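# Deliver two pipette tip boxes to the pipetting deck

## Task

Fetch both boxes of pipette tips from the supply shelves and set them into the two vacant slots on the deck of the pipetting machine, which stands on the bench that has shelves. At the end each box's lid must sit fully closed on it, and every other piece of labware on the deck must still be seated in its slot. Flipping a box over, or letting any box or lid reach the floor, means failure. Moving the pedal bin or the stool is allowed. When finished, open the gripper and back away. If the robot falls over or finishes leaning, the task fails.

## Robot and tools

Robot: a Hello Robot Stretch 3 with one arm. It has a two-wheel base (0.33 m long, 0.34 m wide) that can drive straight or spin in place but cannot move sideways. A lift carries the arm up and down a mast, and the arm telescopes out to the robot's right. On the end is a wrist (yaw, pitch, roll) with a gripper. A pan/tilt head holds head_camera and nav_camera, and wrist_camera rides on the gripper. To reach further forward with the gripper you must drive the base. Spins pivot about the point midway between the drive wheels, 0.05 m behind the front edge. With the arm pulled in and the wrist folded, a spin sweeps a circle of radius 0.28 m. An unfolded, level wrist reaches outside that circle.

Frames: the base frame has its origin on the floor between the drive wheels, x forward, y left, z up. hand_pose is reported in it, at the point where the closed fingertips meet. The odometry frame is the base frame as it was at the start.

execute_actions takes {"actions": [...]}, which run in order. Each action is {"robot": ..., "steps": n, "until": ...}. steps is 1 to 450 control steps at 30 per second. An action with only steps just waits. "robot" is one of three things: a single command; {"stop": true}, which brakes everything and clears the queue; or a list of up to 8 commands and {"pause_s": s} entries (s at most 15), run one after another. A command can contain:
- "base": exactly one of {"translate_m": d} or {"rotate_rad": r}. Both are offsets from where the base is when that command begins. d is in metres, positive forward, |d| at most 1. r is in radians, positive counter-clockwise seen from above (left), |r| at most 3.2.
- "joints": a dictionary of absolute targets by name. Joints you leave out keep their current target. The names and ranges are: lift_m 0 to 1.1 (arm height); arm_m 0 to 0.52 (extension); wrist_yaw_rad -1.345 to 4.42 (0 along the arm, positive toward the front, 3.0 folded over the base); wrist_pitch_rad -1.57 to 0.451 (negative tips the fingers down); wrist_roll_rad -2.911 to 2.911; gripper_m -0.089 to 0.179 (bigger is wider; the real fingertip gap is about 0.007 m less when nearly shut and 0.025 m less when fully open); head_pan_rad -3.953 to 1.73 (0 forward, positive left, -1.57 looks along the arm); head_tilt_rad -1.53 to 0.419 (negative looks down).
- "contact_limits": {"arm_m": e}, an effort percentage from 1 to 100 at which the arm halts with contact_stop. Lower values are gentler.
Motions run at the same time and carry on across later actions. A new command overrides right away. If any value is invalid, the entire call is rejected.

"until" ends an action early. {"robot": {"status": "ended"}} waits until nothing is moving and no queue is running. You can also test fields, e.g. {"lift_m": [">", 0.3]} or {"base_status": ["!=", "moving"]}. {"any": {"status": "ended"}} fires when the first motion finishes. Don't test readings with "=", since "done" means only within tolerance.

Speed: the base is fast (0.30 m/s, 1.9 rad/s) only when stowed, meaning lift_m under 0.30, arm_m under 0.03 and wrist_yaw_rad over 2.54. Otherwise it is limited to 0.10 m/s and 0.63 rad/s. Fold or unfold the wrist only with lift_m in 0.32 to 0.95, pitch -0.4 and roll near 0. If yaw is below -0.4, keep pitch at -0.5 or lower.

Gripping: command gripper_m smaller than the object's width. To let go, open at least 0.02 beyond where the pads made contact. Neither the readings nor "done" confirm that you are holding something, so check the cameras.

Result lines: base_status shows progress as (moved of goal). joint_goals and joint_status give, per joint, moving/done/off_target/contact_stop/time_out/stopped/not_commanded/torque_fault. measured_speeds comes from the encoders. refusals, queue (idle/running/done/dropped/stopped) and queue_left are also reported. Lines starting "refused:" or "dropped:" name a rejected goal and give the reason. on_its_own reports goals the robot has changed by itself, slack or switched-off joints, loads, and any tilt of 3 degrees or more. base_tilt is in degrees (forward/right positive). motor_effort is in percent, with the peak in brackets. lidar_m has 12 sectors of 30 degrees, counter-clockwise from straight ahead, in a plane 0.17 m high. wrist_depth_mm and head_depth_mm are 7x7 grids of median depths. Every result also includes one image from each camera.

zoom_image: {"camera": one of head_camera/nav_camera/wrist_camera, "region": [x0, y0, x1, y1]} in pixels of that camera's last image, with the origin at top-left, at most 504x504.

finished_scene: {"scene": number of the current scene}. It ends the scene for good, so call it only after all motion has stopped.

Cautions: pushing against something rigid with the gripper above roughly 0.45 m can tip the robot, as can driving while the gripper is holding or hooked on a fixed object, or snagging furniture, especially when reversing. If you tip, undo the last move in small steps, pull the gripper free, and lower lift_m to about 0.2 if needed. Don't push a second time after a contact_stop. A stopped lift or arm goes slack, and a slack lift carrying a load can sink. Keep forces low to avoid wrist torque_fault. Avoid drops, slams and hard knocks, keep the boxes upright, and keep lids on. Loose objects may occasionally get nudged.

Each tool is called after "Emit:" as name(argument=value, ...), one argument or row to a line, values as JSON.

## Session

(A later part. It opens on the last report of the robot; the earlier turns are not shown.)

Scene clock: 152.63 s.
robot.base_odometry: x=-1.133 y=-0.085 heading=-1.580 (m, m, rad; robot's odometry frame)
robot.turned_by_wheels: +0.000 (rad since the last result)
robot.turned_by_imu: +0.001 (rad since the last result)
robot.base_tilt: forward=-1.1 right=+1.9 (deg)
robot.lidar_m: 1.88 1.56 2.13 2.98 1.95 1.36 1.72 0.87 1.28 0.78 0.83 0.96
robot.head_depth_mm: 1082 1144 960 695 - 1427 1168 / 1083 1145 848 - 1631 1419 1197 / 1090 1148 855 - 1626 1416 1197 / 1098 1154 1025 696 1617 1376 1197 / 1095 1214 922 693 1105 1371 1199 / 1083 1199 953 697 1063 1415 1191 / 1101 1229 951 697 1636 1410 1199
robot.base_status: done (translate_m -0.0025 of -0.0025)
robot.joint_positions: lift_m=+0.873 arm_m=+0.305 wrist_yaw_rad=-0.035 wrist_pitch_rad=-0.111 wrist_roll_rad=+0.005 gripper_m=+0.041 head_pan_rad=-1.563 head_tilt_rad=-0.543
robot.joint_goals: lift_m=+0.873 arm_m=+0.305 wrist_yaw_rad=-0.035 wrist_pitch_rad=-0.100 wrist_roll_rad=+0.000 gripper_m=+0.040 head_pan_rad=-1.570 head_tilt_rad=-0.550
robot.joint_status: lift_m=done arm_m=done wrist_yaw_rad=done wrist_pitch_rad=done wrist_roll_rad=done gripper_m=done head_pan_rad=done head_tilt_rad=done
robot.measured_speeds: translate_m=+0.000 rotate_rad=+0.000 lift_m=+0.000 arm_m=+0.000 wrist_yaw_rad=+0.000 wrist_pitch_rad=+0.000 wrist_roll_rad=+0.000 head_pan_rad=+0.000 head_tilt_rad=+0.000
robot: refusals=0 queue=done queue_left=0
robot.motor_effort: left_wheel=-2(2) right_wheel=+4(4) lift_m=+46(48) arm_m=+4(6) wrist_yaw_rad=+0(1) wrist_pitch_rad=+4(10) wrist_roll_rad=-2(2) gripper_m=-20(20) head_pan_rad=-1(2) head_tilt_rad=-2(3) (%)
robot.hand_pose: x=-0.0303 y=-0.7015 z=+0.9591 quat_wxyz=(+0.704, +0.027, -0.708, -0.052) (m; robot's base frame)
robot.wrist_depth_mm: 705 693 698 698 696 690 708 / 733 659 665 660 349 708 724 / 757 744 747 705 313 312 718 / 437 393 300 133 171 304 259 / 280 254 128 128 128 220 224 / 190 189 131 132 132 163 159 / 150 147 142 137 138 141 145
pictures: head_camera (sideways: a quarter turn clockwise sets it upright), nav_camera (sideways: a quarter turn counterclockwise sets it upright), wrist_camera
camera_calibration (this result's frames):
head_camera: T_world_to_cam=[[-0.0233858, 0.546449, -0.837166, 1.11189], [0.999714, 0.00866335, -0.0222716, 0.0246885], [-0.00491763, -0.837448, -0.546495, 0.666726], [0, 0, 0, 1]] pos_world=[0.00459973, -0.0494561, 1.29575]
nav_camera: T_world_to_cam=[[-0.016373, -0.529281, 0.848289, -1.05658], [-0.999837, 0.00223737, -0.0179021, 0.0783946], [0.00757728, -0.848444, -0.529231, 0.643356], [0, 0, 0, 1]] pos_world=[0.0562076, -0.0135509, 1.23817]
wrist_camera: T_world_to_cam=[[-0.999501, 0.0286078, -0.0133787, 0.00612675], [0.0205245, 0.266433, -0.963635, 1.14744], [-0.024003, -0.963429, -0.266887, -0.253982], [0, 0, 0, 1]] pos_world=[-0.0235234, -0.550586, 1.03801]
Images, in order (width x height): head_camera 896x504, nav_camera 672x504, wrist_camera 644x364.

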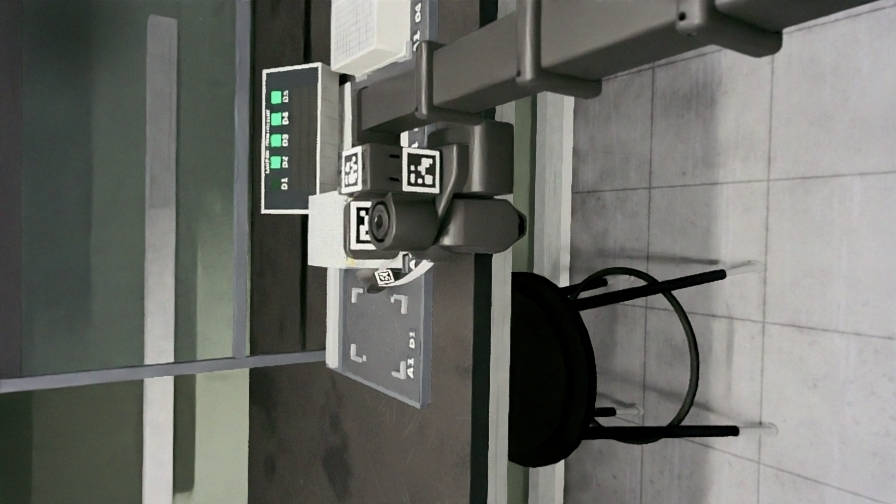

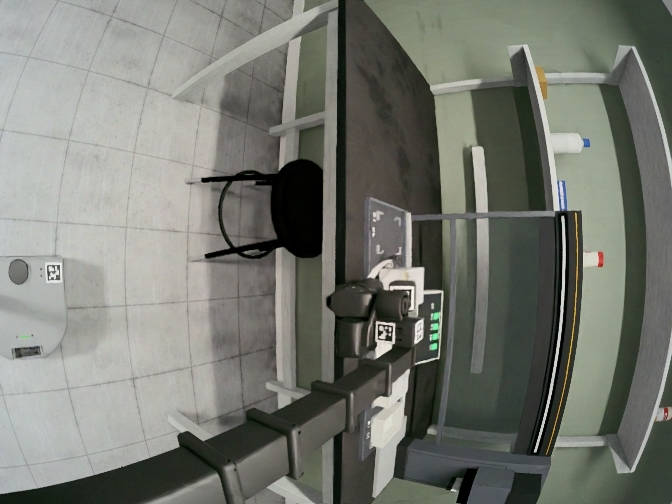

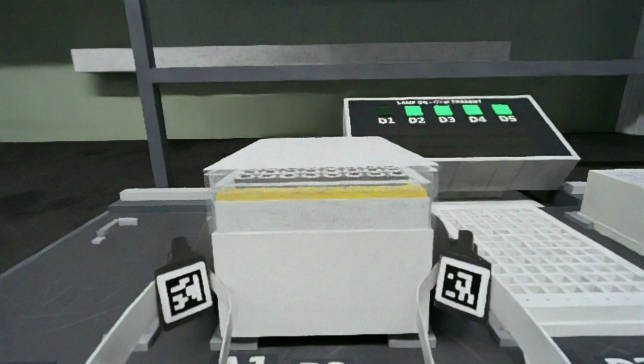

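Emit:
execute_actions(
  actions=[
    {"robot":[{"joints":{"gripper_m":0.116}},{"joints":{"lift_m":0.884}},{"joints":{"arm_m":0.15}}],"steps":300,"until":{"robot":{"status":"ended"}}},
  ],
)

Scene clock: 159.23 s.
robot.base_odometry: x=-1.133 y=-0.085 heading=-1.580 (m, m, rad; robot's odometry frame)
robot.turned_by_wheels: +0.000 (rad since the last result)
robot.turned_by_imu: +0.001 (rad since the last result)
robot.base_tilt: forward=-1.1 right=+1.9 (deg)
robot.lidar_m: 1.88 1.55 2.13 2.98 1.95 1.36 1.72 0.87 1.28 0.79 0.83 0.96
robot.head_depth_mm: 1084 1144 960 686 - 1378 1198 / 1088 1137 841 713 - 1362 1194 / 1084 1149 840 711 - 1379 1197 / 1088 1150 856 704 1620 1380 1190 / 1096 1204 924 702 1101 1387 1199 / 1085 1207 956 699 1063 1416 1194 / 1109 1219 956 698 1635 1411 1198
robot.base_status: done (translate_m -0.0025 of -0.0025)
robot.joint_positions: lift_m=+0.884 arm_m=+0.150 wrist_yaw_rad=-0.035 wrist_pitch_rad=-0.120 wrist_roll_rad=+0.005 gripper_m=+0.116 head_pan_rad=-1.563 head_tilt_rad=-0.543
robot.joint_goals: lift_m=+0.884 arm_m=+0.150 wrist_yaw_rad=-0.035 wrist_pitch_rad=-0.100 wrist_roll_rad=+0.000 gripper_m=+0.116 head_pan_rad=-1.570 head_tilt_rad=-0.550
robot.joint_status: lift_m=done arm_m=done wrist_yaw_rad=done wrist_pitch_rad=done wrist_roll_rad=done gripper_m=done head_pan_rad=done head_tilt_rad=done
robot.measured_speeds: translate_m=+0.000 rotate_rad=+0.000 lift_m=+0.000 arm_m=+0.000 wrist_yaw_rad=+0.000 wrist_pitch_rad=+0.000 wrist_roll_rad=+0.000 head_pan_rad=+0.000 head_tilt_rad=+0.000
robot: refusals=0 queue=done queue_left=0
robot.motor_effort: left_wheel=-2(2) right_wheel=+4(4) lift_m=+45(47) arm_m=-6(5) wrist_yaw_rad=+0(0) wrist_pitch_rad=+6(7) wrist_roll_rad=-2(2) gripper_m=+0(86) head_pan_rad=-3(1) head_tilt_rad=-1(2) (%)
robot.hand_pose: x=-0.0303 y=-0.5466 z=+0.9678 quat_wxyz=(+0.704, +0.030, -0.708, -0.055) (m; robot's base frame)
robot.wrist_depth_mm: 831 832 835 828 826 830 819 / 860 851 800 803 792 870 835 / 863 883 894 368 443 689 802 / 455 452 400 281 357 336 289 / 302 273 270 267 265 278 259 / 223 235 222 220 218 227 215 / 195 195 193 192 192 194 191
pictures: head_camera (sideways: a quarter turn clockwise sets it upright), nav_camera (sideways: a quarter turn counterclockwise sets it upright), wrist_camera
camera_calibration (this result's frames):
head_camera: T_world_to_cam=[[-0.0233859, 0.546449, -0.837166, 1.11189], [0.999714, 0.00866349, -0.0222716, 0.0246885], [-0.00491753, -0.837447, -0.546496, 0.666727], [0, 0, 0, 1]] pos_world=[0.00459974, -0.0494561, 1.29575]
nav_camera: T_world_to_cam=[[-0.0163729, -0.529282, 0.848288, -1.05658], [-0.999837, 0.00223728, -0.0179021, 0.0783946], [0.00757738, -0.848443, -0.529232, 0.643357], [0, 0, 0, 1]] pos_world=[0.0562076, -0.0135508, 1.23817]
wrist_camera: T_world_to_cam=[[-0.999497, 0.0287314, -0.0134242, 0.00194228], [0.0208246, 0.275378, -0.96111, 1.11701], [-0.0239174, -0.960906, -0.275838, -0.0924467], [0, 0, 0, 1]] pos_world=[-0.023531, -0.396488, 1.04809]
Images, in order (width x height): head_camera 896x504, nav_camera 672x504, wrist_camera 644x364.

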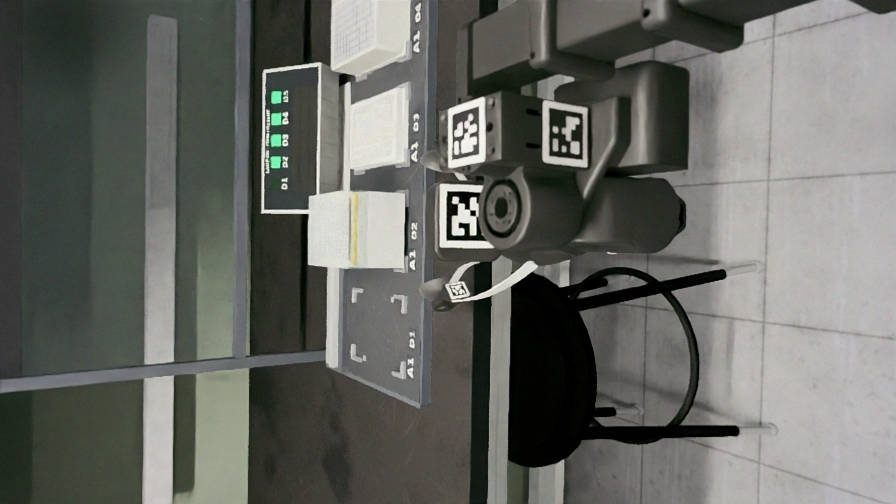

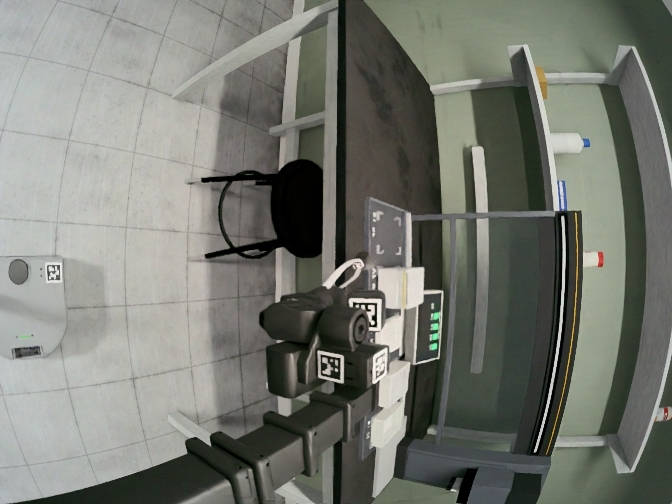

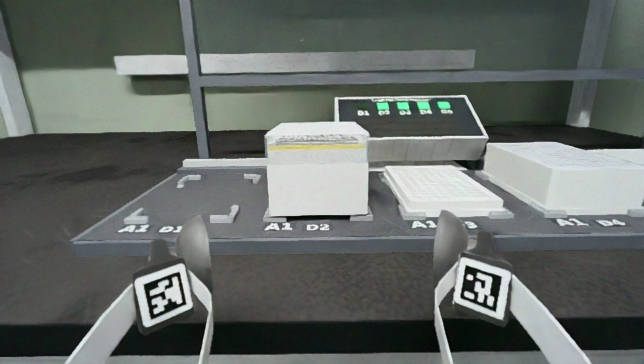

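Emit:
zoom_image(
  camera="wrist_camera",
  region=[100, 110, 520, 250],
)

Emit:
zoom_image(
  camera="head_camera",
  region=[280, 70, 480, 410],
)

Region (100, 110, 520, 250) of wrist_camera's 644x364 image, scaled by 1.200.

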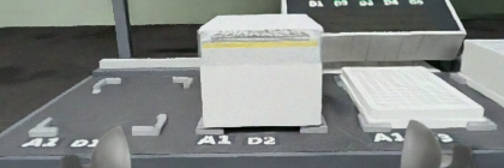

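Region (280, 70, 480, 410) of head_camera's 896x504 image, scaled by 1.482, with more detail than that image has; it fills the left 296 columns of this view, and the rest is white.

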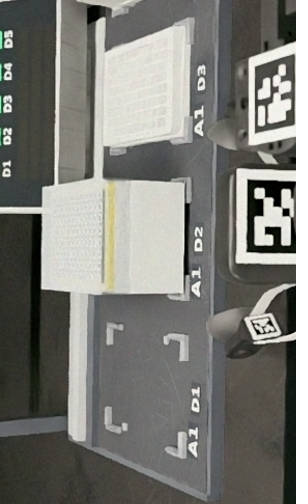

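Emit:
execute_actions(
  actions=[
    {"robot":[{"joints":{"arm_m":0.303}},{"joints":{"lift_m":0.875}},{"joints":{"gripper_m":0.045}},{"joints":{"arm_m":0.308}},{"joints":{"lift_m":0.869}}],"steps":300,"until":{"robot":{"status":"ended"}}},
    {"steps":6},
  ],
)

Scene clock: 179.63 s.
robot.base_odometry: x=-1.133 y=-0.085 heading=-1.580 (m, m, rad; robot's odometry frame)
robot.turned_by_wheels: +0.000 (rad since the last result)
robot.turned_by_imu: +0.001 (rad since the last result)
robot.base_tilt: forward=-1.0 right=+1.9 (deg)
robot.lidar_m: 1.89 1.55 2.14 2.97 1.95 1.36 1.72 0.87 1.28 0.78 0.83 0.96
robot.head_depth_mm: 1086 1149 966 692 - 1381 1170 / 1084 1144 850 - 1628 1413 1195 / 1089 1153 856 - 1640 1416 1194 / 1091 1154 1023 681 1609 1380 1191 / 1102 1211 922 694 1101 1374 1197 / 1082 1192 961 698 1061 1422 1190 / 1098 1225 960 700 1630 1426 1198
robot.base_status: done (translate_m -0.0025 of -0.0025)
robot.joint_positions: lift_m=+0.869 arm_m=+0.308 wrist_yaw_rad=-0.035 wrist_pitch_rad=-0.102 wrist_roll_rad=+0.005 gripper_m=+0.046 head_pan_rad=-1.563 head_tilt_rad=-0.543
robot.joint_goals: lift_m=+0.869 arm_m=+0.308 wrist_yaw_rad=-0.035 wrist_pitch_rad=-0.100 wrist_roll_rad=+0.000 gripper_m=+0.045 head_pan_rad=-1.570 head_tilt_rad=-0.550
robot.joint_status: lift_m=done arm_m=done wrist_yaw_rad=done wrist_pitch_rad=done wrist_roll_rad=done gripper_m=done head_pan_rad=done head_tilt_rad=done
robot.measured_speeds: translate_m=+0.000 rotate_rad=+0.000 lift_m=+0.000 arm_m=+0.000 wrist_yaw_rad=+0.000 wrist_pitch_rad=+0.000 wrist_roll_rad=+0.000 head_pan_rad=+0.000 head_tilt_rad=+0.000
robot: refusals=0 queue=done queue_left=0
robot.motor_effort: left_wheel=-2(2) right_wheel=+4(4) lift_m=+27(46) arm_m=+5(5) wrist_yaw_rad=+0(0) wrist_pitch_rad=+1(6) wrist_roll_rad=-3(2) gripper_m=-18(94) head_pan_rad=-4(1) head_tilt_rad=-3(2) (%)
robot.hand_pose: x=-0.0304 y=-0.7049 z=+0.9581 quat_wxyz=(+0.704, +0.024, -0.708, -0.049) (m; robot's base frame)
robot.wrist_depth_mm: 698 696 703 696 695 694 692 / 735 664 672 658 663 348 717 / 755 747 759 743 313 310 708 / 445 397 307 136 286 299 290 / 286 255 129 129 129 215 223 / 189 188 132 133 133 166 158 / 150 145 138 137 137 140 142
pictures: head_camera (sideways: a quarter turn clockwise sets it upright), nav_camera (sideways: a quarter turn counterclockwise sets it upright), wrist_camera
camera_calibration (this result's frames):
head_camera: T_world_to_cam=[[-0.0233822, 0.546453, -0.837164, 1.11189], [0.999714, 0.00865678, -0.0222716, 0.0246885], [-0.00492324, -0.837445, -0.546499, 0.666731], [0, 0, 0, 1]] pos_world=[0.0045994, -0.049456, 1.29575]
nav_camera: T_world_to_cam=[[-0.0163765, -0.529285, 0.848286, -1.05658], [-0.999837, 0.00224413, -0.017902, 0.0783945], [0.0075716, -0.848441, -0.529235, 0.643361], [0, 0, 0, 1]] pos_world=[0.0562075, -0.013551, 1.23817]
wrist_camera: T_world_to_cam=[[-0.999505, 0.0285006, -0.0133019, 0.00604165], [0.0201986, 0.257466, -0.966076, 1.14342], [-0.0241089, -0.965867, -0.257915, -0.26789], [0, 0, 0, 1]] pos_world=[-0.0235154, -0.553311, 1.03562]
Images, in order (width x height): head_camera 896x504, nav_camera 672x504, wrist_camera 644x364.

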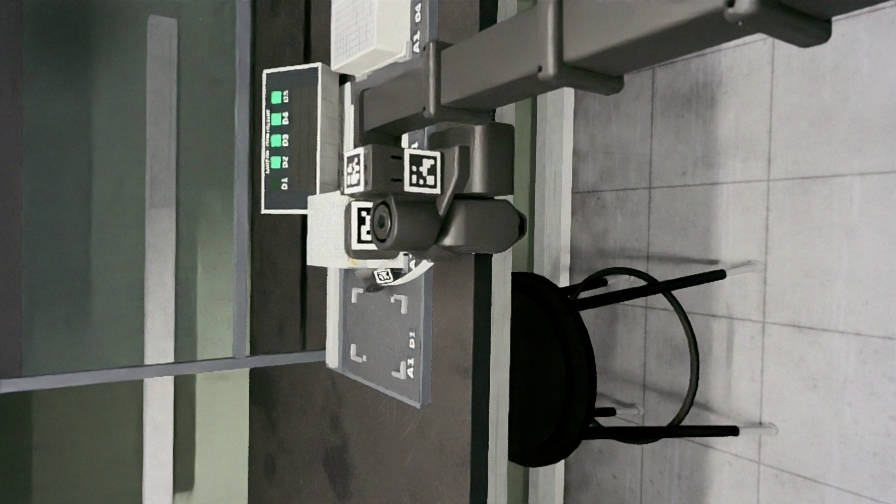

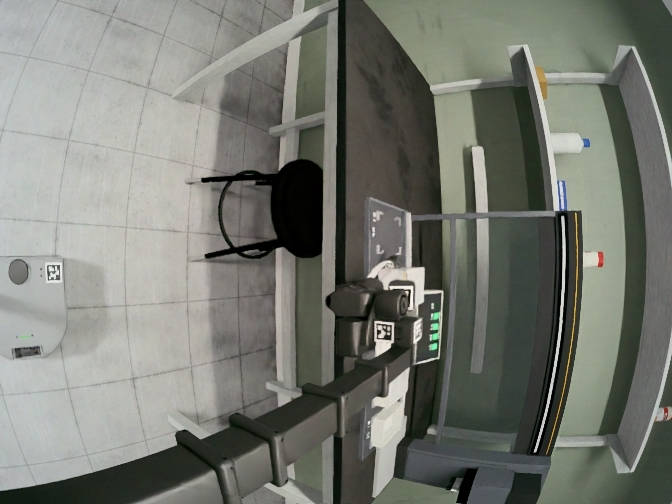

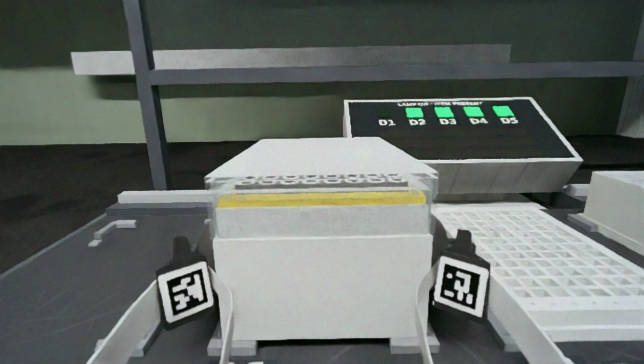

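Emit:
zoom_image(
  camera="wrist_camera",
  region=[180, 280, 470, 364],
)

Region (180, 280, 470, 364) of wrist_camera's 644x364 image, scaled by 1.738; it fills the top 146 rows of this view, and the rest is white.

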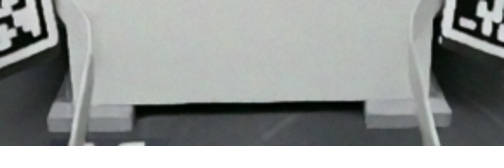

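Emit:
execute_actions(
  actions=[
    {"robot":[{"joints":{"arm_m":0.312}}],"steps":100,"until":{"robot":{"status":"ended"}}},
    {"steps":8},
  ],
)

Emit:
zoom_image(
  camera="wrist_camera",
  region=[180, 280, 470, 364],
)

Scene clock: 190.93 s.
robot.base_odometry: x=-1.133 y=-0.085 heading=-1.580 (m, m, rad; robot's odometry frame)
robot.turned_by_wheels: +0.000 (rad since the last result)
robot.turned_by_imu: +0.000 (rad since the last result)
robot.base_tilt: forward=-1.1 right=+1.9 (deg)
robot.lidar_m: 1.88 1.55 2.14 2.98 1.95 1.36 1.72 0.87 1.28 0.78 0.83 0.96
robot.head_depth_mm: 1081 1146 965 690 - 1384 1169 / 1080 1148 850 - 1641 1420 1199 / 1090 1160 854 - 1636 1416 1197 / 1097 1156 1021 692 1626 1375 1194 / 1102 1203 925 696 1104 1374 1191 / 1080 1201 957 696 1065 1412 1193 / 1102 1226 955 700 1626 1414 1194
robot.base_status: done (translate_m -0.0025 of -0.0025)
robot.joint_positions: lift_m=+0.869 arm_m=+0.311 wrist_yaw_rad=-0.036 wrist_pitch_rad=-0.114 wrist_roll_rad=+0.005 gripper_m=+0.046 head_pan_rad=-1.563 head_tilt_rad=-0.543
robot.joint_goals: lift_m=+0.869 arm_m=+0.312 wrist_yaw_rad=-0.035 wrist_pitch_rad=-0.100 wrist_roll_rad=+0.000 gripper_m=+0.045 head_pan_rad=-1.570 head_tilt_rad=-0.550
robot.joint_status: lift_m=done arm_m=done wrist_yaw_rad=done wrist_pitch_rad=done wrist_roll_rad=done gripper_m=done head_pan_rad=done head_tilt_rad=done
robot.measured_speeds: translate_m=+0.000 rotate_rad=+0.000 lift_m=+0.000 arm_m=+0.000 wrist_yaw_rad=+0.000 wrist_pitch_rad=+0.000 wrist_roll_rad=+0.000 head_pan_rad=+0.000 head_tilt_rad=+0.000
robot: refusals=0 queue=done queue_left=0
robot.motor_effort: left_wheel=-2(3) right_wheel=+4(4) lift_m=+30(30) arm_m=+8(9) wrist_yaw_rad=+0(1) wrist_pitch_rad=+4(5) wrist_roll_rad=-2(2) gripper_m=-18(18) head_pan_rad=-2(3) head_tilt_rad=-3(2) (%)
robot.hand_pose: x=-0.0305 y=-0.7081 z=+0.9549 quat_wxyz=(+0.704, +0.028, -0.708, -0.053) (m; robot's base frame)
robot.wrist_depth_mm: 694 679 696 691 688 693 690 / 733 661 728 715 664 334 708 / 733 745 763 674 301 299 680 / 420 376 287 135 278 290 282 / 260 244 128 128 128 204 215 / 182 181 133 133 133 157 152 / 145 144 138 137 137 136 138
pictures: head_camera (sideways: a quarter turn clockwise sets it upright), nav_camera (sideways: a quarter turn counterclockwise sets it upright), wrist_camera
camera_calibration (this result's frames):
head_camera: T_world_to_cam=[[-0.0233822, 0.546454, -0.837163, 1.11189], [0.999714, 0.0086568, -0.0222716, 0.0246885], [-0.00492324, -0.837445, -0.5465, 0.666732], [0, 0, 0, 1]] pos_world=[0.0045994, -0.049456, 1.29575]
nav_camera: T_world_to_cam=[[-0.0163765, -0.529286, 0.848286, -1.05657], [-0.999837, 0.00224415, -0.017902, 0.0783945], [0.0075716, -0.848441, -0.529236, 0.643362], [0, 0, 0, 1]] pos_world=[0.0562075, -0.0135509, 1.23817]
wrist_camera: T_world_to_cam=[[-0.999477, 0.0294435, -0.0133868, 0.00666452], [0.0208261, 0.269178, -0.962865, 1.14643], [-0.0247468, -0.96264, -0.26965, -0.258278], [0, 0, 0, 1]] pos_world=[-0.0236061, -0.557417, 1.0343]
Images, in order (width x height): head_camera 896x504, nav_camera 672x504, wrist_camera 644x364.

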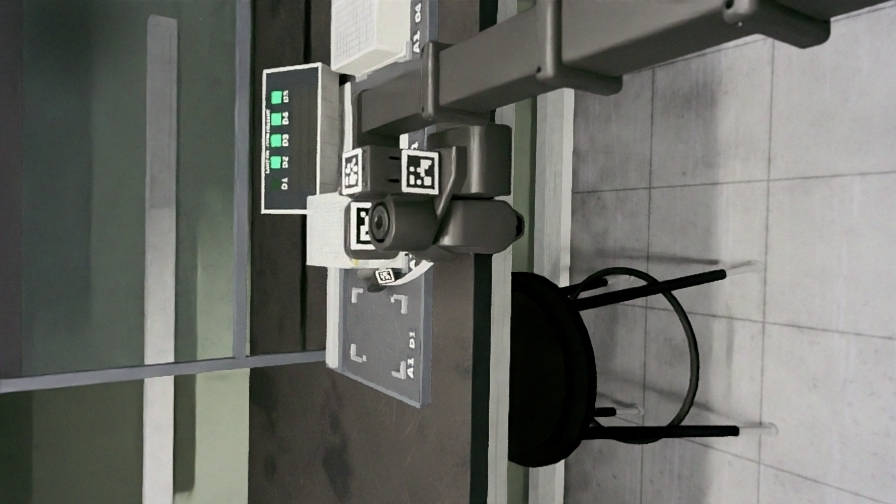

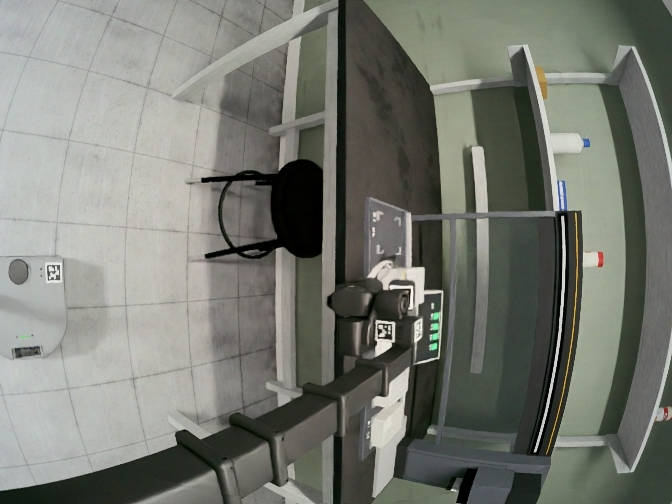

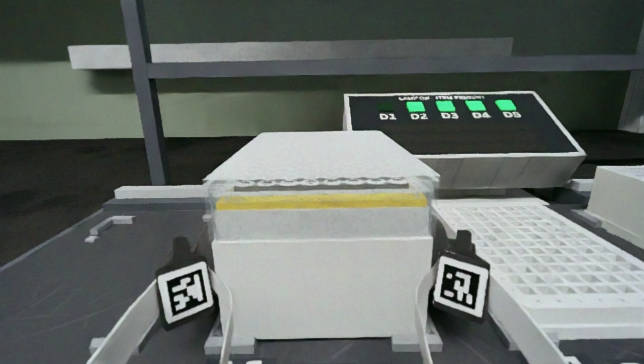

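Region (180, 280, 470, 364) of wrist_camera's 644x364 image, scaled by 1.738; it fills the top 146 rows of this view, and the rest is white.

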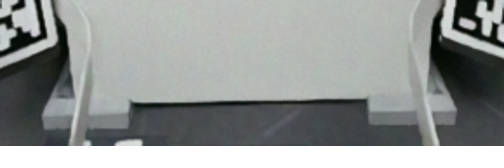

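Emit:
execute_actions(
  actions=[
    {"robot":[{"joints":{"gripper_m":0.116}},{"joints":{"lift_m":0.880}},{"joints":{"arm_m":0.2}}],"steps":300,"until":{"robot":{"arm_m":["<",0.22]}}},
    {"robot":[{"joints":{"arm_m":0.0},"base":{"rotate_rad":-0.856}},{"base":{"translate_m":-1.0},"joints":{"lift_m":0.51,"wrist_pitch_rad":-0.22,"gripper_m":0.17,"head_tilt_rad":-0.85}},{"base":{"translate_m":-0.13}},{"base":{"rotate_rad":-0.717}}],"steps":2},
  ],
)

Emit:
zoom_image(
  camera="wrist_camera",
  region=[100, 100, 600, 364],
)

Emit:
execute_actions(
  actions=[
    {"steps":450,"until":{"robot":{"status":"ended"}}},
    {"steps":200,"until":{"robot":{"status":"ended"}}},
  ],
)

Scene clock: 208.97 s.
robot.base_odometry: x=-1.133 y=-0.085 heading=-1.582 (m, m, rad; robot's odometry frame)
robot.turned_by_wheels: -0.002 (rad since the last result)
robot.turned_by_imu: -0.001 (rad since the last result)
robot.base_tilt: forward=-0.3 right=+2.1 (deg)
robot.lidar_m: 1.89 1.55 2.13 2.99 1.95 1.36 1.72 0.87 1.28 0.78 0.83 0.96
robot.head_depth_mm: 1081 1142 966 707 - 1365 1195 / 1086 1153 837 - 1634 1409 1195 / 1089 1154 842 - 1638 1418 1191 / 1093 1155 858 704 1613 1383 1193 / 1089 1210 957 696 1100 1386 1197 / 1088 1195 958 696 1063 1417 1191 / 1103 1223 956 699 1611 1416 1192
robot.base_status: moving (rotate_rad -0.0020 of -0.8560)
robot.joint_positions: lift_m=+0.880 arm_m=+0.214 wrist_yaw_rad=-0.035 wrist_pitch_rad=-0.120 wrist_roll_rad=+0.005 gripper_m=+0.116 head_pan_rad=-1.563 head_tilt_rad=-0.543
robot.joint_goals: lift_m=+0.880 arm_m=+0.000 wrist_yaw_rad=-0.035 wrist_pitch_rad=-0.100 wrist_roll_rad=+0.000 gripper_m=+0.116 head_pan_rad=-1.570 head_tilt_rad=-0.550
robot.joint_status: lift_m=done arm_m=moving wrist_yaw_rad=done wrist_pitch_rad=done wrist_roll_rad=done gripper_m=done head_pan_rad=done head_tilt_rad=done
robot.measured_speeds: translate_m=+0.000 rotate_rad=-0.047 lift_m=+0.000 arm_m=-0.080 wrist_yaw_rad=+0.000 wrist_pitch_rad=+0.000 wrist_roll_rad=+0.000 head_pan_rad=+0.000 head_tilt_rad=+0.000
robot: refusals=0 queue=running queue_left=3
robot.motor_effort: left_wheel=+4(2) right_wheel=-4(4) lift_m=+45(46) arm_m=-5(5) wrist_yaw_rad=-1(1) wrist_pitch_rad=+6(7) wrist_roll_rad=-3(2) gripper_m=+0(85) head_pan_rad=-2(2) head_tilt_rad=-2(2) (%)
robot.hand_pose: x=-0.0302 y=-0.6105 z=+0.9638 quat_wxyz=(+0.704, +0.030, -0.708, -0.055) (m; robot's base frame)
robot.wrist_depth_mm: 767 764 783 767 757 763 767 / 815 803 739 751 729 733 806 / 833 825 826 403 387 399 772 / 447 404 359 222 335 315 260 / 292 264 243 229 242 235 233 / 199 206 198 198 199 200 197 / 181 166 172 171 170 162 167
pictures: head_camera (sideways: a quarter turn clockwise sets it upright), nav_camera (sideways: a quarter turn counterclockwise sets it upright), wrist_camera
camera_calibration (this result's frames):
head_camera: T_world_to_cam=[[-0.0233828, 0.546457, -0.83716, 1.11188], [0.999714, 0.00865798, -0.0222716, 0.0246884], [-0.00492236, -0.837442, -0.546504, 0.666738], [0, 0, 0, 1]] pos_world=[0.00459946, -0.049456, 1.29575]
nav_camera: T_world_to_cam=[[-0.0163759, -0.52929, 0.848283, -1.05657], [-0.999837, 0.00224316, -0.017902, 0.0783944], [0.00757249, -0.848438, -0.52924, 0.643367], [0, 0, 0, 1]] pos_world=[0.0562075, -0.0135505, 1.23817]
wrist_camera: T_world_to_cam=[[-0.999515, 0.0281153, -0.0134228, 0.00349959], [0.0206475, 0.275142, -0.961182, 1.13073], [-0.0233307, -0.960992, -0.275589, -0.155161], [0, 0, 0, 1]] pos_world=[-0.0234688, -0.460317, 1.04412]
Images, in order (width x height): head_camera 896x504, nav_camera 672x504, wrist_camera 644x364.

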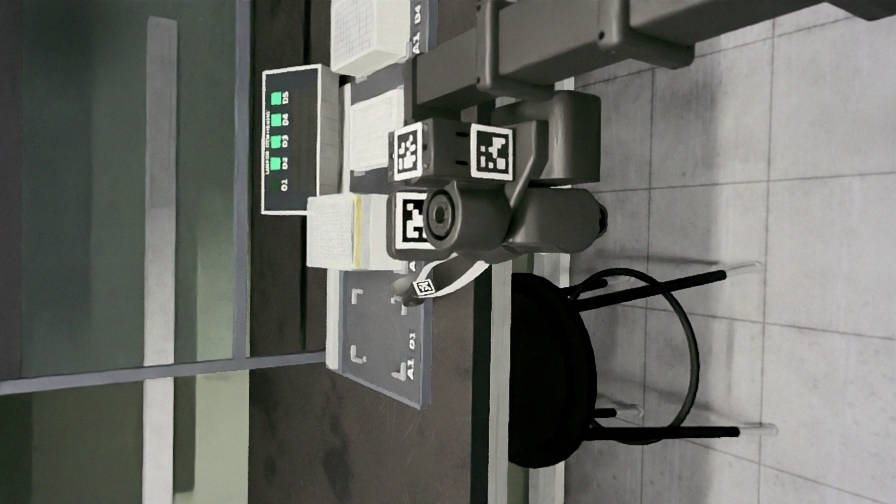

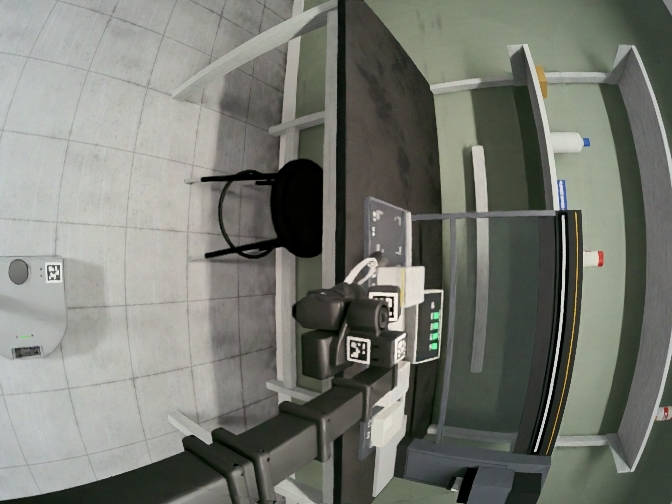

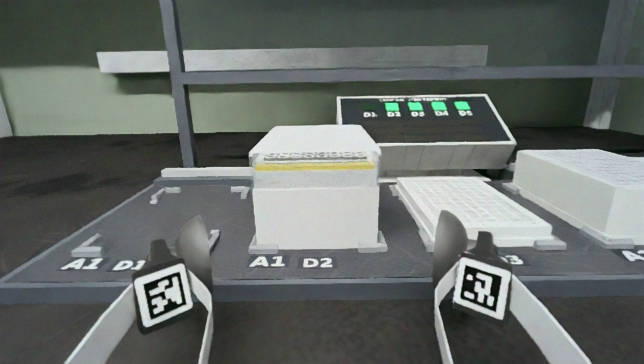

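Region (100, 100, 600, 364) of wrist_camera's 644x364 image, scaled by 1.008; it fills the top 266 rows of this view, and the rest is white.

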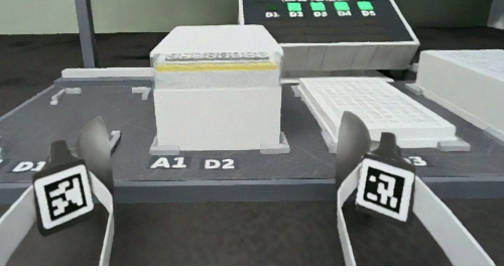

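Scene clock: 226.63 s.
robot.base_odometry: x=-0.273 y=+0.648 heading=+3.131 (m, m, rad; robot's odometry frame)
robot.turned_by_wheels: -1.571 (rad since the last result)
robot.turned_by_imu: -1.581 (rad since the last result)
robot.base_tilt: forward=-0.9 right=+1.9 (deg)
robot.lidar_m: 1.43 1.83 2.08 2.22 2.32 2.21 2.16 0.82 0.90 0.57 0.46 1.38
robot.head_depth_mm: 522 541 1051 949 870 1191 1090 / 713 554 1052 950 869 1198 - / 714 553 1046 927 861 1201 - / 714 549 987 928 867 1203 - / 713 532 901 925 867 1177 1086 / 626 533 523 692 1314 1218 1090 / 415 430 506 1437 1394 1222 1088
robot.base_status: done (rotate_rad -0.7169 of -0.7170)
robot.joint_positions: lift_m=+0.510 arm_m=+0.000 wrist_yaw_rad=-0.035 wrist_pitch_rad=-0.235 wrist_roll_rad=+0.005 gripper_m=+0.170 head_pan_rad=-1.563 head_tilt_rad=-0.839
robot.joint_goals: lift_m=+0.510 arm_m=+0.000 wrist_yaw_rad=-0.035 wrist_pitch_rad=-0.220 wrist_roll_rad=+0.000 gripper_m=+0.170 head_pan_rad=-1.570 head_tilt_rad=-0.850
robot.joint_status: lift_m=done arm_m=done wrist_yaw_rad=done wrist_pitch_rad=done wrist_roll_rad=done gripper_m=done head_pan_rad=done head_tilt_rad=done
robot.measured_speeds: translate_m=+0.000 rotate_rad=+0.000 lift_m=+0.000 arm_m=+0.000 wrist_yaw_rad=+0.000 wrist_pitch_rad=+0.000 wrist_roll_rad=+0.000 head_pan_rad=+0.000 head_tilt_rad=+0.000
robot: refusals=0 queue=done queue_left=0
robot.motor_effort: left_wheel=+4(9) right_wheel=-4(9) lift_m=+30(44) arm_m=-6(5) wrist_yaw_rad=-1(0) wrist_pitch_rad=+5(6) wrist_roll_rad=-2(2) gripper_m=+0(88) head_pan_rad=-2(2) head_tilt_rad=-4(20) (%)
robot.hand_pose: x=-0.0300 y=-0.3888 z=+0.5660 quat_wxyz=(+0.699, +0.071, -0.705, -0.095) (m; robot's base frame)
robot.wrist_depth_mm: 219 318 555 556 563 572 582 / 219 320 577 590 599 603 611 / 217 313 488 389 474 464 463 / 215 290 317 316 312 308 304 / 214 242 234 231 230 240 226 / 217 222 225 227 768 758 576 / 248 327 604 682 673 669 640
pictures: head_camera (sideways: a quarter turn clockwise sets it upright), nav_camera (sideways: a quarter turn counterclockwise sets it upright), wrist_camera
camera_calibration (this result's frames):
head_camera: T_world_to_cam=[[-0.0249788, 0.766927, -0.641249, 0.85655], [0.999667, 0.0149867, -0.0210164, 0.0230462], [-0.00650786, -0.64156, -0.767045, 0.953613], [0, 0, 0, 1]] pos_world=[0.00456299, -0.0454564, 1.28121]
nav_camera: T_world_to_cam=[[-0.0147475, -0.753759, 0.656985, -0.807241], [-0.999873, 0.00716115, -0.0142284, 0.0736058], [0.00602, -0.657112, -0.753769, 0.93544], [0, 0, 0, 1]] pos_world=[0.0560604, 0.00569634, 1.2365]
wrist_camera: T_world_to_cam=[[-0.999452, 0.0299887, -0.0140379, -0.0067982], [0.0244663, 0.383178, -0.92335, 0.707998], [-0.0223111, -0.923188, -0.383702, 0.024195], [0, 0, 0, 1]] pos_world=[-0.0235768, -0.248749, 0.662918]
Images, in order (width x height): head_camera 896x504, nav_camera 672x504, wrist_camera 644x364.

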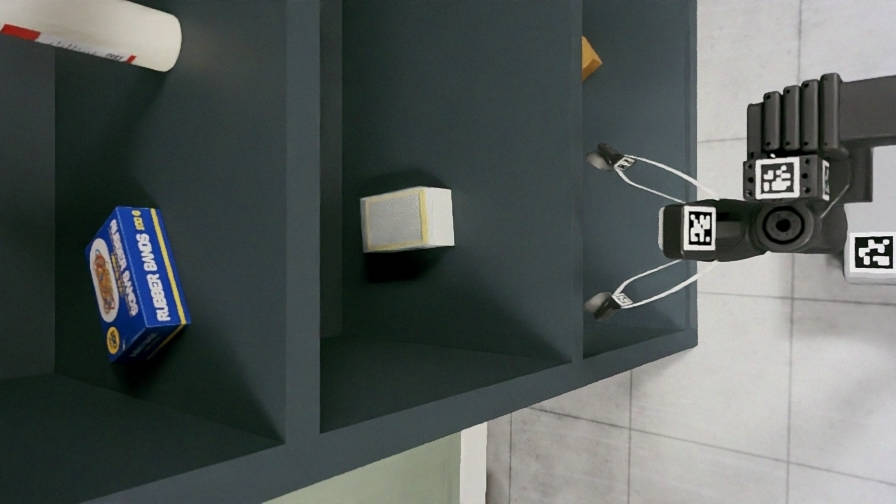

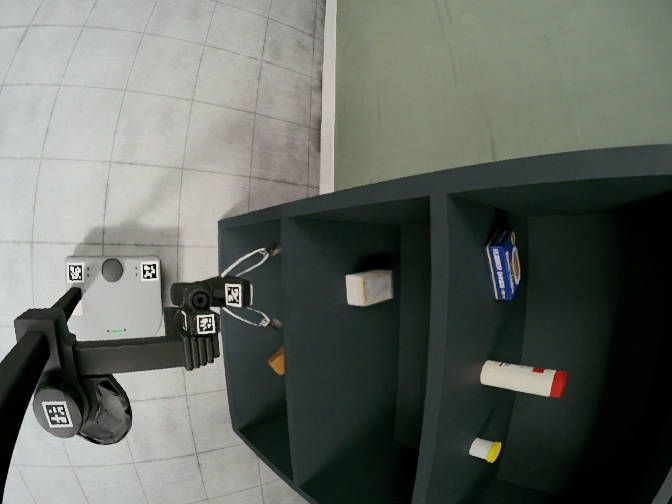

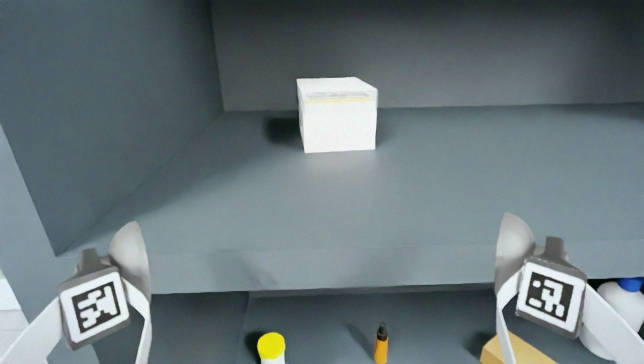

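Emit:
zoom_image(
  camera="head_camera",
  region=[330, 130, 650, 340],
)

Region (330, 130, 650, 340) of head_camera's 896x504 image, scaled by 1.575, with more detail than that image has; it fills the top 331 rows of this view, and the rest is white.

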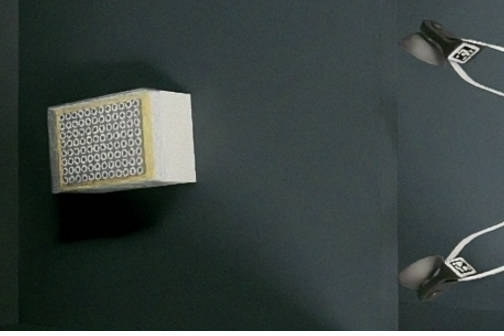

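Emit:
execute_actions(
  actions=[
    {"robot":{"base":{"translate_m":-0.045},"joints":{"wrist_yaw_rad":0.045,"arm_m":0.23}},"steps":300,"until":{"robot":{"status":"ended"}}},
  ],
)

Scene clock: 242.37 s.
robot.base_odometry: x=-0.228 y=+0.648 heading=+3.131 (m, m, rad; robot's odometry frame)
robot.turned_by_wheels: +0.000 (rad since the last result)
robot.turned_by_imu: +0.001 (rad since the last result)
robot.base_tilt: forward=-1.0 right=+1.9 (deg)
robot.lidar_m: 1.48 2.13 2.13 2.22 2.33 2.17 2.11 0.78 0.87 0.71 0.47 1.38
robot.head_depth_mm: 643 554 1049 955 873 1196 1092 / 670 546 1050 958 868 1188 - / 713 551 1046 955 - 1191 1107 / 715 552 956 930 1234 1192 1115 / 713 538 1052 952 868 1188 1082 / 698 532 684 824 870 1199 1086 / 547 515 511 640 1387 1220 1088
robot.base_status: done (translate_m -0.0450 of -0.0450)
robot.joint_positions: lift_m=+0.510 arm_m=+0.230 wrist_yaw_rad=+0.044 wrist_pitch_rad=-0.235 wrist_roll_rad=+0.005 gripper_m=+0.170 head_pan_rad=-1.563 head_tilt_rad=-0.839
robot.joint_goals: lift_m=+0.510 arm_m=+0.230 wrist_yaw_rad=+0.045 wrist_pitch_rad=-0.220 wrist_roll_rad=+0.000 gripper_m=+0.170 head_pan_rad=-1.570 head_tilt_rad=-0.850
robot.joint_status: lift_m=done arm_m=done wrist_yaw_rad=done wrist_pitch_rad=done wrist_roll_rad=done gripper_m=done head_pan_rad=done head_tilt_rad=done
robot.measured_speeds: translate_m=+0.000 rotate_rad=+0.000 lift_m=+0.000 arm_m=+0.000 wrist_yaw_rad=+0.000 wrist_pitch_rad=+0.000 wrist_roll_rad=+0.000 head_pan_rad=+0.000 head_tilt_rad=+0.000
robot: refusals=0 queue=done queue_left=0
robot.motor_effort: left_wheel=+5(6) right_wheel=-4(9) lift_m=+30(30) arm_m=+5(7) wrist_yaw_rad=+0(2) wrist_pitch_rad=+5(5) wrist_roll_rad=-2(2) gripper_m=+0(0) head_pan_rad=-2(1) head_tilt_rad=-4(3) (%)
robot.hand_pose: x=-0.0107 y=-0.6180 z=+0.5660 quat_wxyz=(+0.703, +0.098, -0.702, -0.068) (m; robot's base frame)
robot.wrist_depth_mm: 240 333 365 363 358 355 350 / 240 336 388 383 381 374 372 / 242 334 408 239 401 392 387 / 242 295 295 173 271 307 302 / 229 241 222 179 207 239 224 / 195 185 184 183 182 181 179 / - 153 152 152 151 150 145
pictures: head_camera (sideways: a quarter turn clockwise sets it upright), nav_camera (sideways: a quarter turn counterclockwise sets it upright), wrist_camera
camera_calibration (this result's frames):
head_camera: T_world_to_cam=[[-0.0249785, 0.766932, -0.641242, 0.856541], [0.999667, 0.0149865, -0.0210164, 0.0230462], [-0.00650814, -0.641553, -0.767051, 0.953621], [0, 0, 0, 1]] pos_world=[0.00456297, -0.0454562, 1.28121]
nav_camera: T_world_to_cam=[[-0.0147477, -0.753765, 0.656979, -0.807232], [-0.999873, 0.00716163, -0.0142282, 0.0736057], [0.00601971, -0.657105, -0.753775, 0.935448], [0, 0, 0, 1]] pos_world=[0.0560604, 0.00569691, 1.2365]
wrist_camera: T_world_to_cam=[[-0.998696, -0.0490778, -0.0140378, -0.0295243], [-0.00588767, 0.383917, -0.923349, 0.795498], [0.0507053, -0.922062, -0.383705, -0.185534], [0, 0, 0, 1]] pos_world=[-0.0153946, -0.477929, 0.662918]
Images, in order (width x height): head_camera 896x504, nav_camera 672x504, wrist_camera 644x364.

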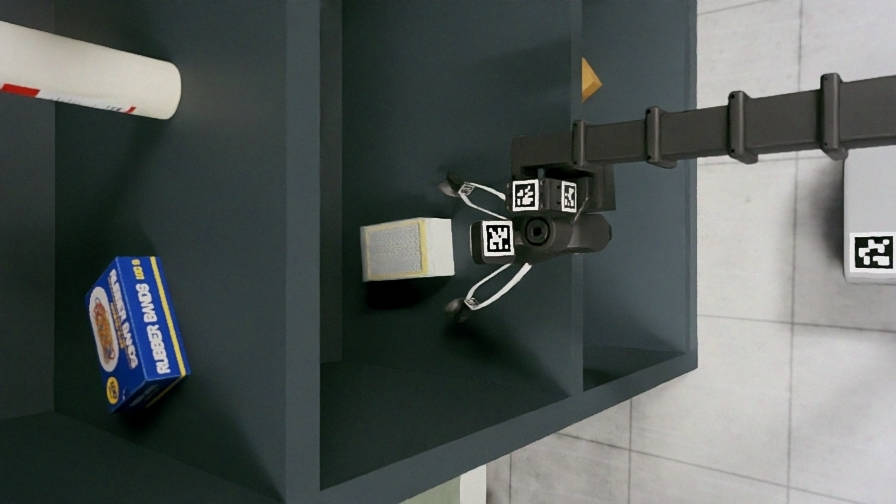

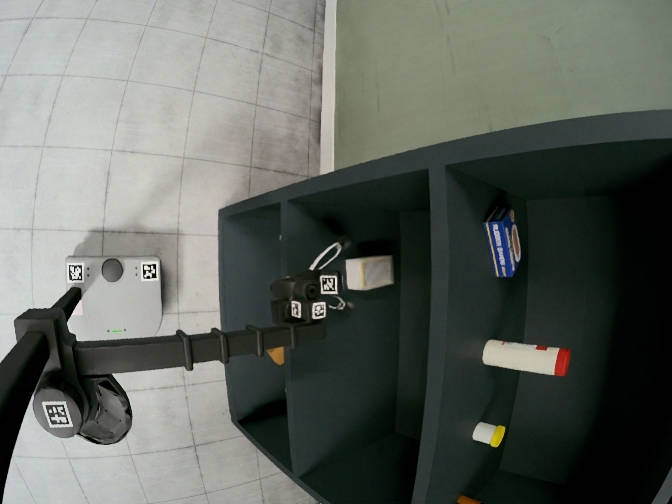

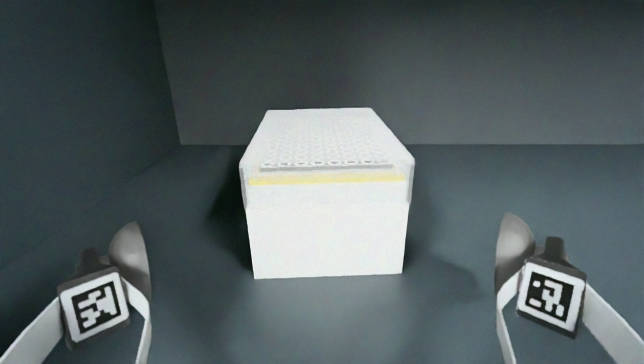

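Emit:
execute_actions(
  actions=[
    {"robot":[{"base":{"translate_m":-0.008},"joints":{"wrist_yaw_rad":0.085,"arm_m":0.285}},{"joints":{"gripper_m":0.04}},{"joints":{"lift_m":0.522,"wrist_yaw_rad":-0.035}},{"joints":{"arm_m":0.064}},{"joints":{"lift_m":0.513}}],"steps":450,"until":{"robot":{"status":"ended"}}},
  ],
)

Scene clock: 256.87 s.
robot.base_odometry: x=-0.220 y=+0.647 heading=+3.131 (m, m, rad; robot's odometry frame)
robot.turned_by_wheels: +0.000 (rad since the last result)
robot.turned_by_imu: +0.001 (rad since the last result)
robot.base_tilt: forward=-1.0 right=+2.0 (deg)
robot.lidar_m: 1.49 2.12 2.14 2.22 2.32 2.16 2.10 0.78 0.87 0.71 0.48 1.38
robot.head_depth_mm: 670 553 1051 948 869 1192 1084 / 523 539 1051 950 866 1205 - / 714 552 1051 953 870 - 1106 / 714 552 1048 951 799 1191 1116 / 713 543 1043 948 869 1194 1089 / 712 533 710 856 857 1196 1085 / 568 532 522 656 1359 1226 1088
robot.base_status: done (translate_m -0.0080 of -0.0080)
robot.joint_positions: lift_m=+0.513 arm_m=+0.064 wrist_yaw_rad=-0.034 wrist_pitch_rad=-0.243 wrist_roll_rad=+0.005 gripper_m=+0.041 head_pan_rad=-1.563 head_tilt_rad=-0.839
robot.joint_goals: lift_m=+0.513 arm_m=+0.064 wrist_yaw_rad=-0.035 wrist_pitch_rad=-0.220 wrist_roll_rad=+0.000 gripper_m=+0.040 head_pan_rad=-1.570 head_tilt_rad=-0.850
robot.joint_status: lift_m=done arm_m=done wrist_yaw_rad=done wrist_pitch_rad=done wrist_roll_rad=done gripper_m=done head_pan_rad=done head_tilt_rad=done
robot.measured_speeds: translate_m=+0.000 rotate_rad=+0.000 lift_m=+0.000 arm_m=+0.000 wrist_yaw_rad=+0.000 wrist_pitch_rad=+0.000 wrist_roll_rad=+0.000 head_pan_rad=+0.000 head_tilt_rad=+0.000
robot: refusals=0 queue=done queue_left=0
robot.motor_effort: left_wheel=+5(6) right_wheel=-5(9) lift_m=+31(48) arm_m=-5(3) wrist_yaw_rad=-1(6) wrist_pitch_rad=+7(8) wrist_roll_rad=-2(3) gripper_m=-21(97) head_pan_rad=-3(2) head_tilt_rad=-5(3) (%)
robot.hand_pose: x=-0.0298 y=-0.4520 z=+0.5669 quat_wxyz=(+0.699, +0.074, -0.705, -0.098) (m; robot's base frame)
robot.wrist_depth_mm: 290 418 509 506 513 511 517 / 286 417 536 535 541 554 552 / 284 404 480 476 467 461 451 / 281 319 296 155 288 307 301 / 238 236 127 127 127 229 227 / 189 188 130 131 132 186 182 / 161 162 159 142 153 166 167
pictures: head_camera (sideways: a quarter turn clockwise sets it upright), nav_camera (sideways: a quarter turn counterclockwise sets it upright), wrist_camera
camera_calibration (this result's frames):
head_camera: T_world_to_cam=[[-0.0249787, 0.766936, -0.641237, 0.856535], [0.999667, 0.0149868, -0.0210163, 0.0230461], [-0.0065081, -0.641549, -0.767055, 0.953626], [0, 0, 0, 1]] pos_world=[0.00456297, -0.0454561, 1.28121]
nav_camera: T_world_to_cam=[[-0.0147476, -0.753769, 0.656974, -0.807226], [-0.999873, 0.0071616, -0.0142282, 0.0736055], [0.00601976, -0.657101, -0.753779, 0.935453], [0, 0, 0, 1]] pos_world=[0.0560604, 0.0056973, 1.2365]
wrist_camera: T_world_to_cam=[[-0.99946, 0.0296864, -0.0140808, -0.00487304], [0.0245801, 0.391176, -0.919987, 0.73476], [-0.0218031, -0.919837, -0.391695, -0.0277969], [0, 0, 0, 1]] pos_world=[-0.0235369, -0.312845, 0.665013]
Images, in order (width x height): head_camera 896x504, nav_camera 672x504, wrist_camera 644x364.

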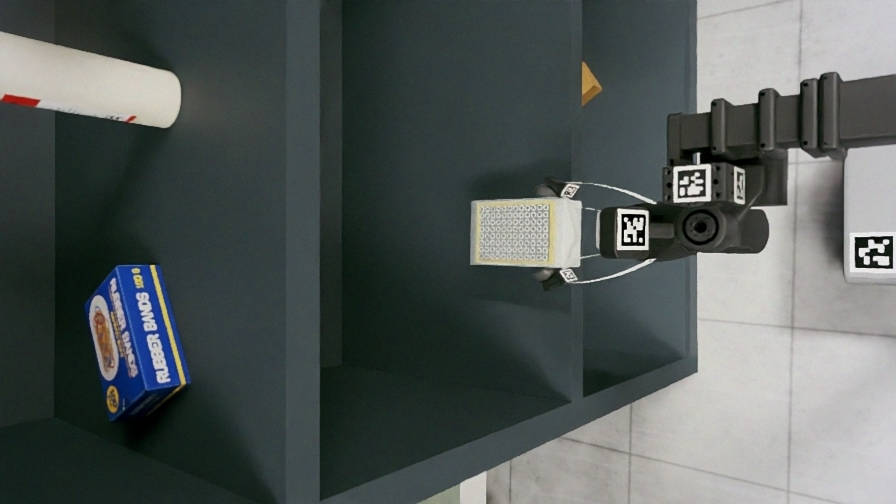

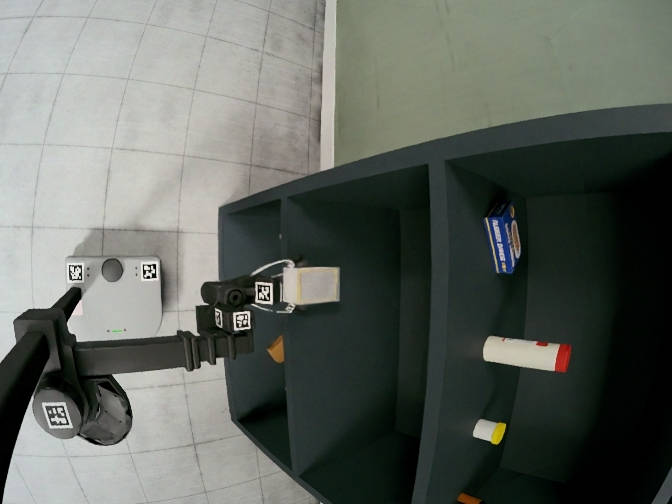

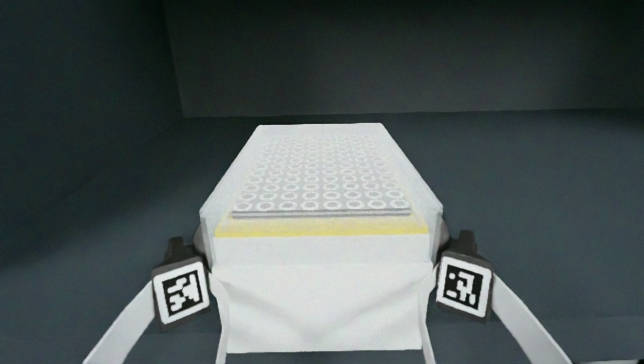

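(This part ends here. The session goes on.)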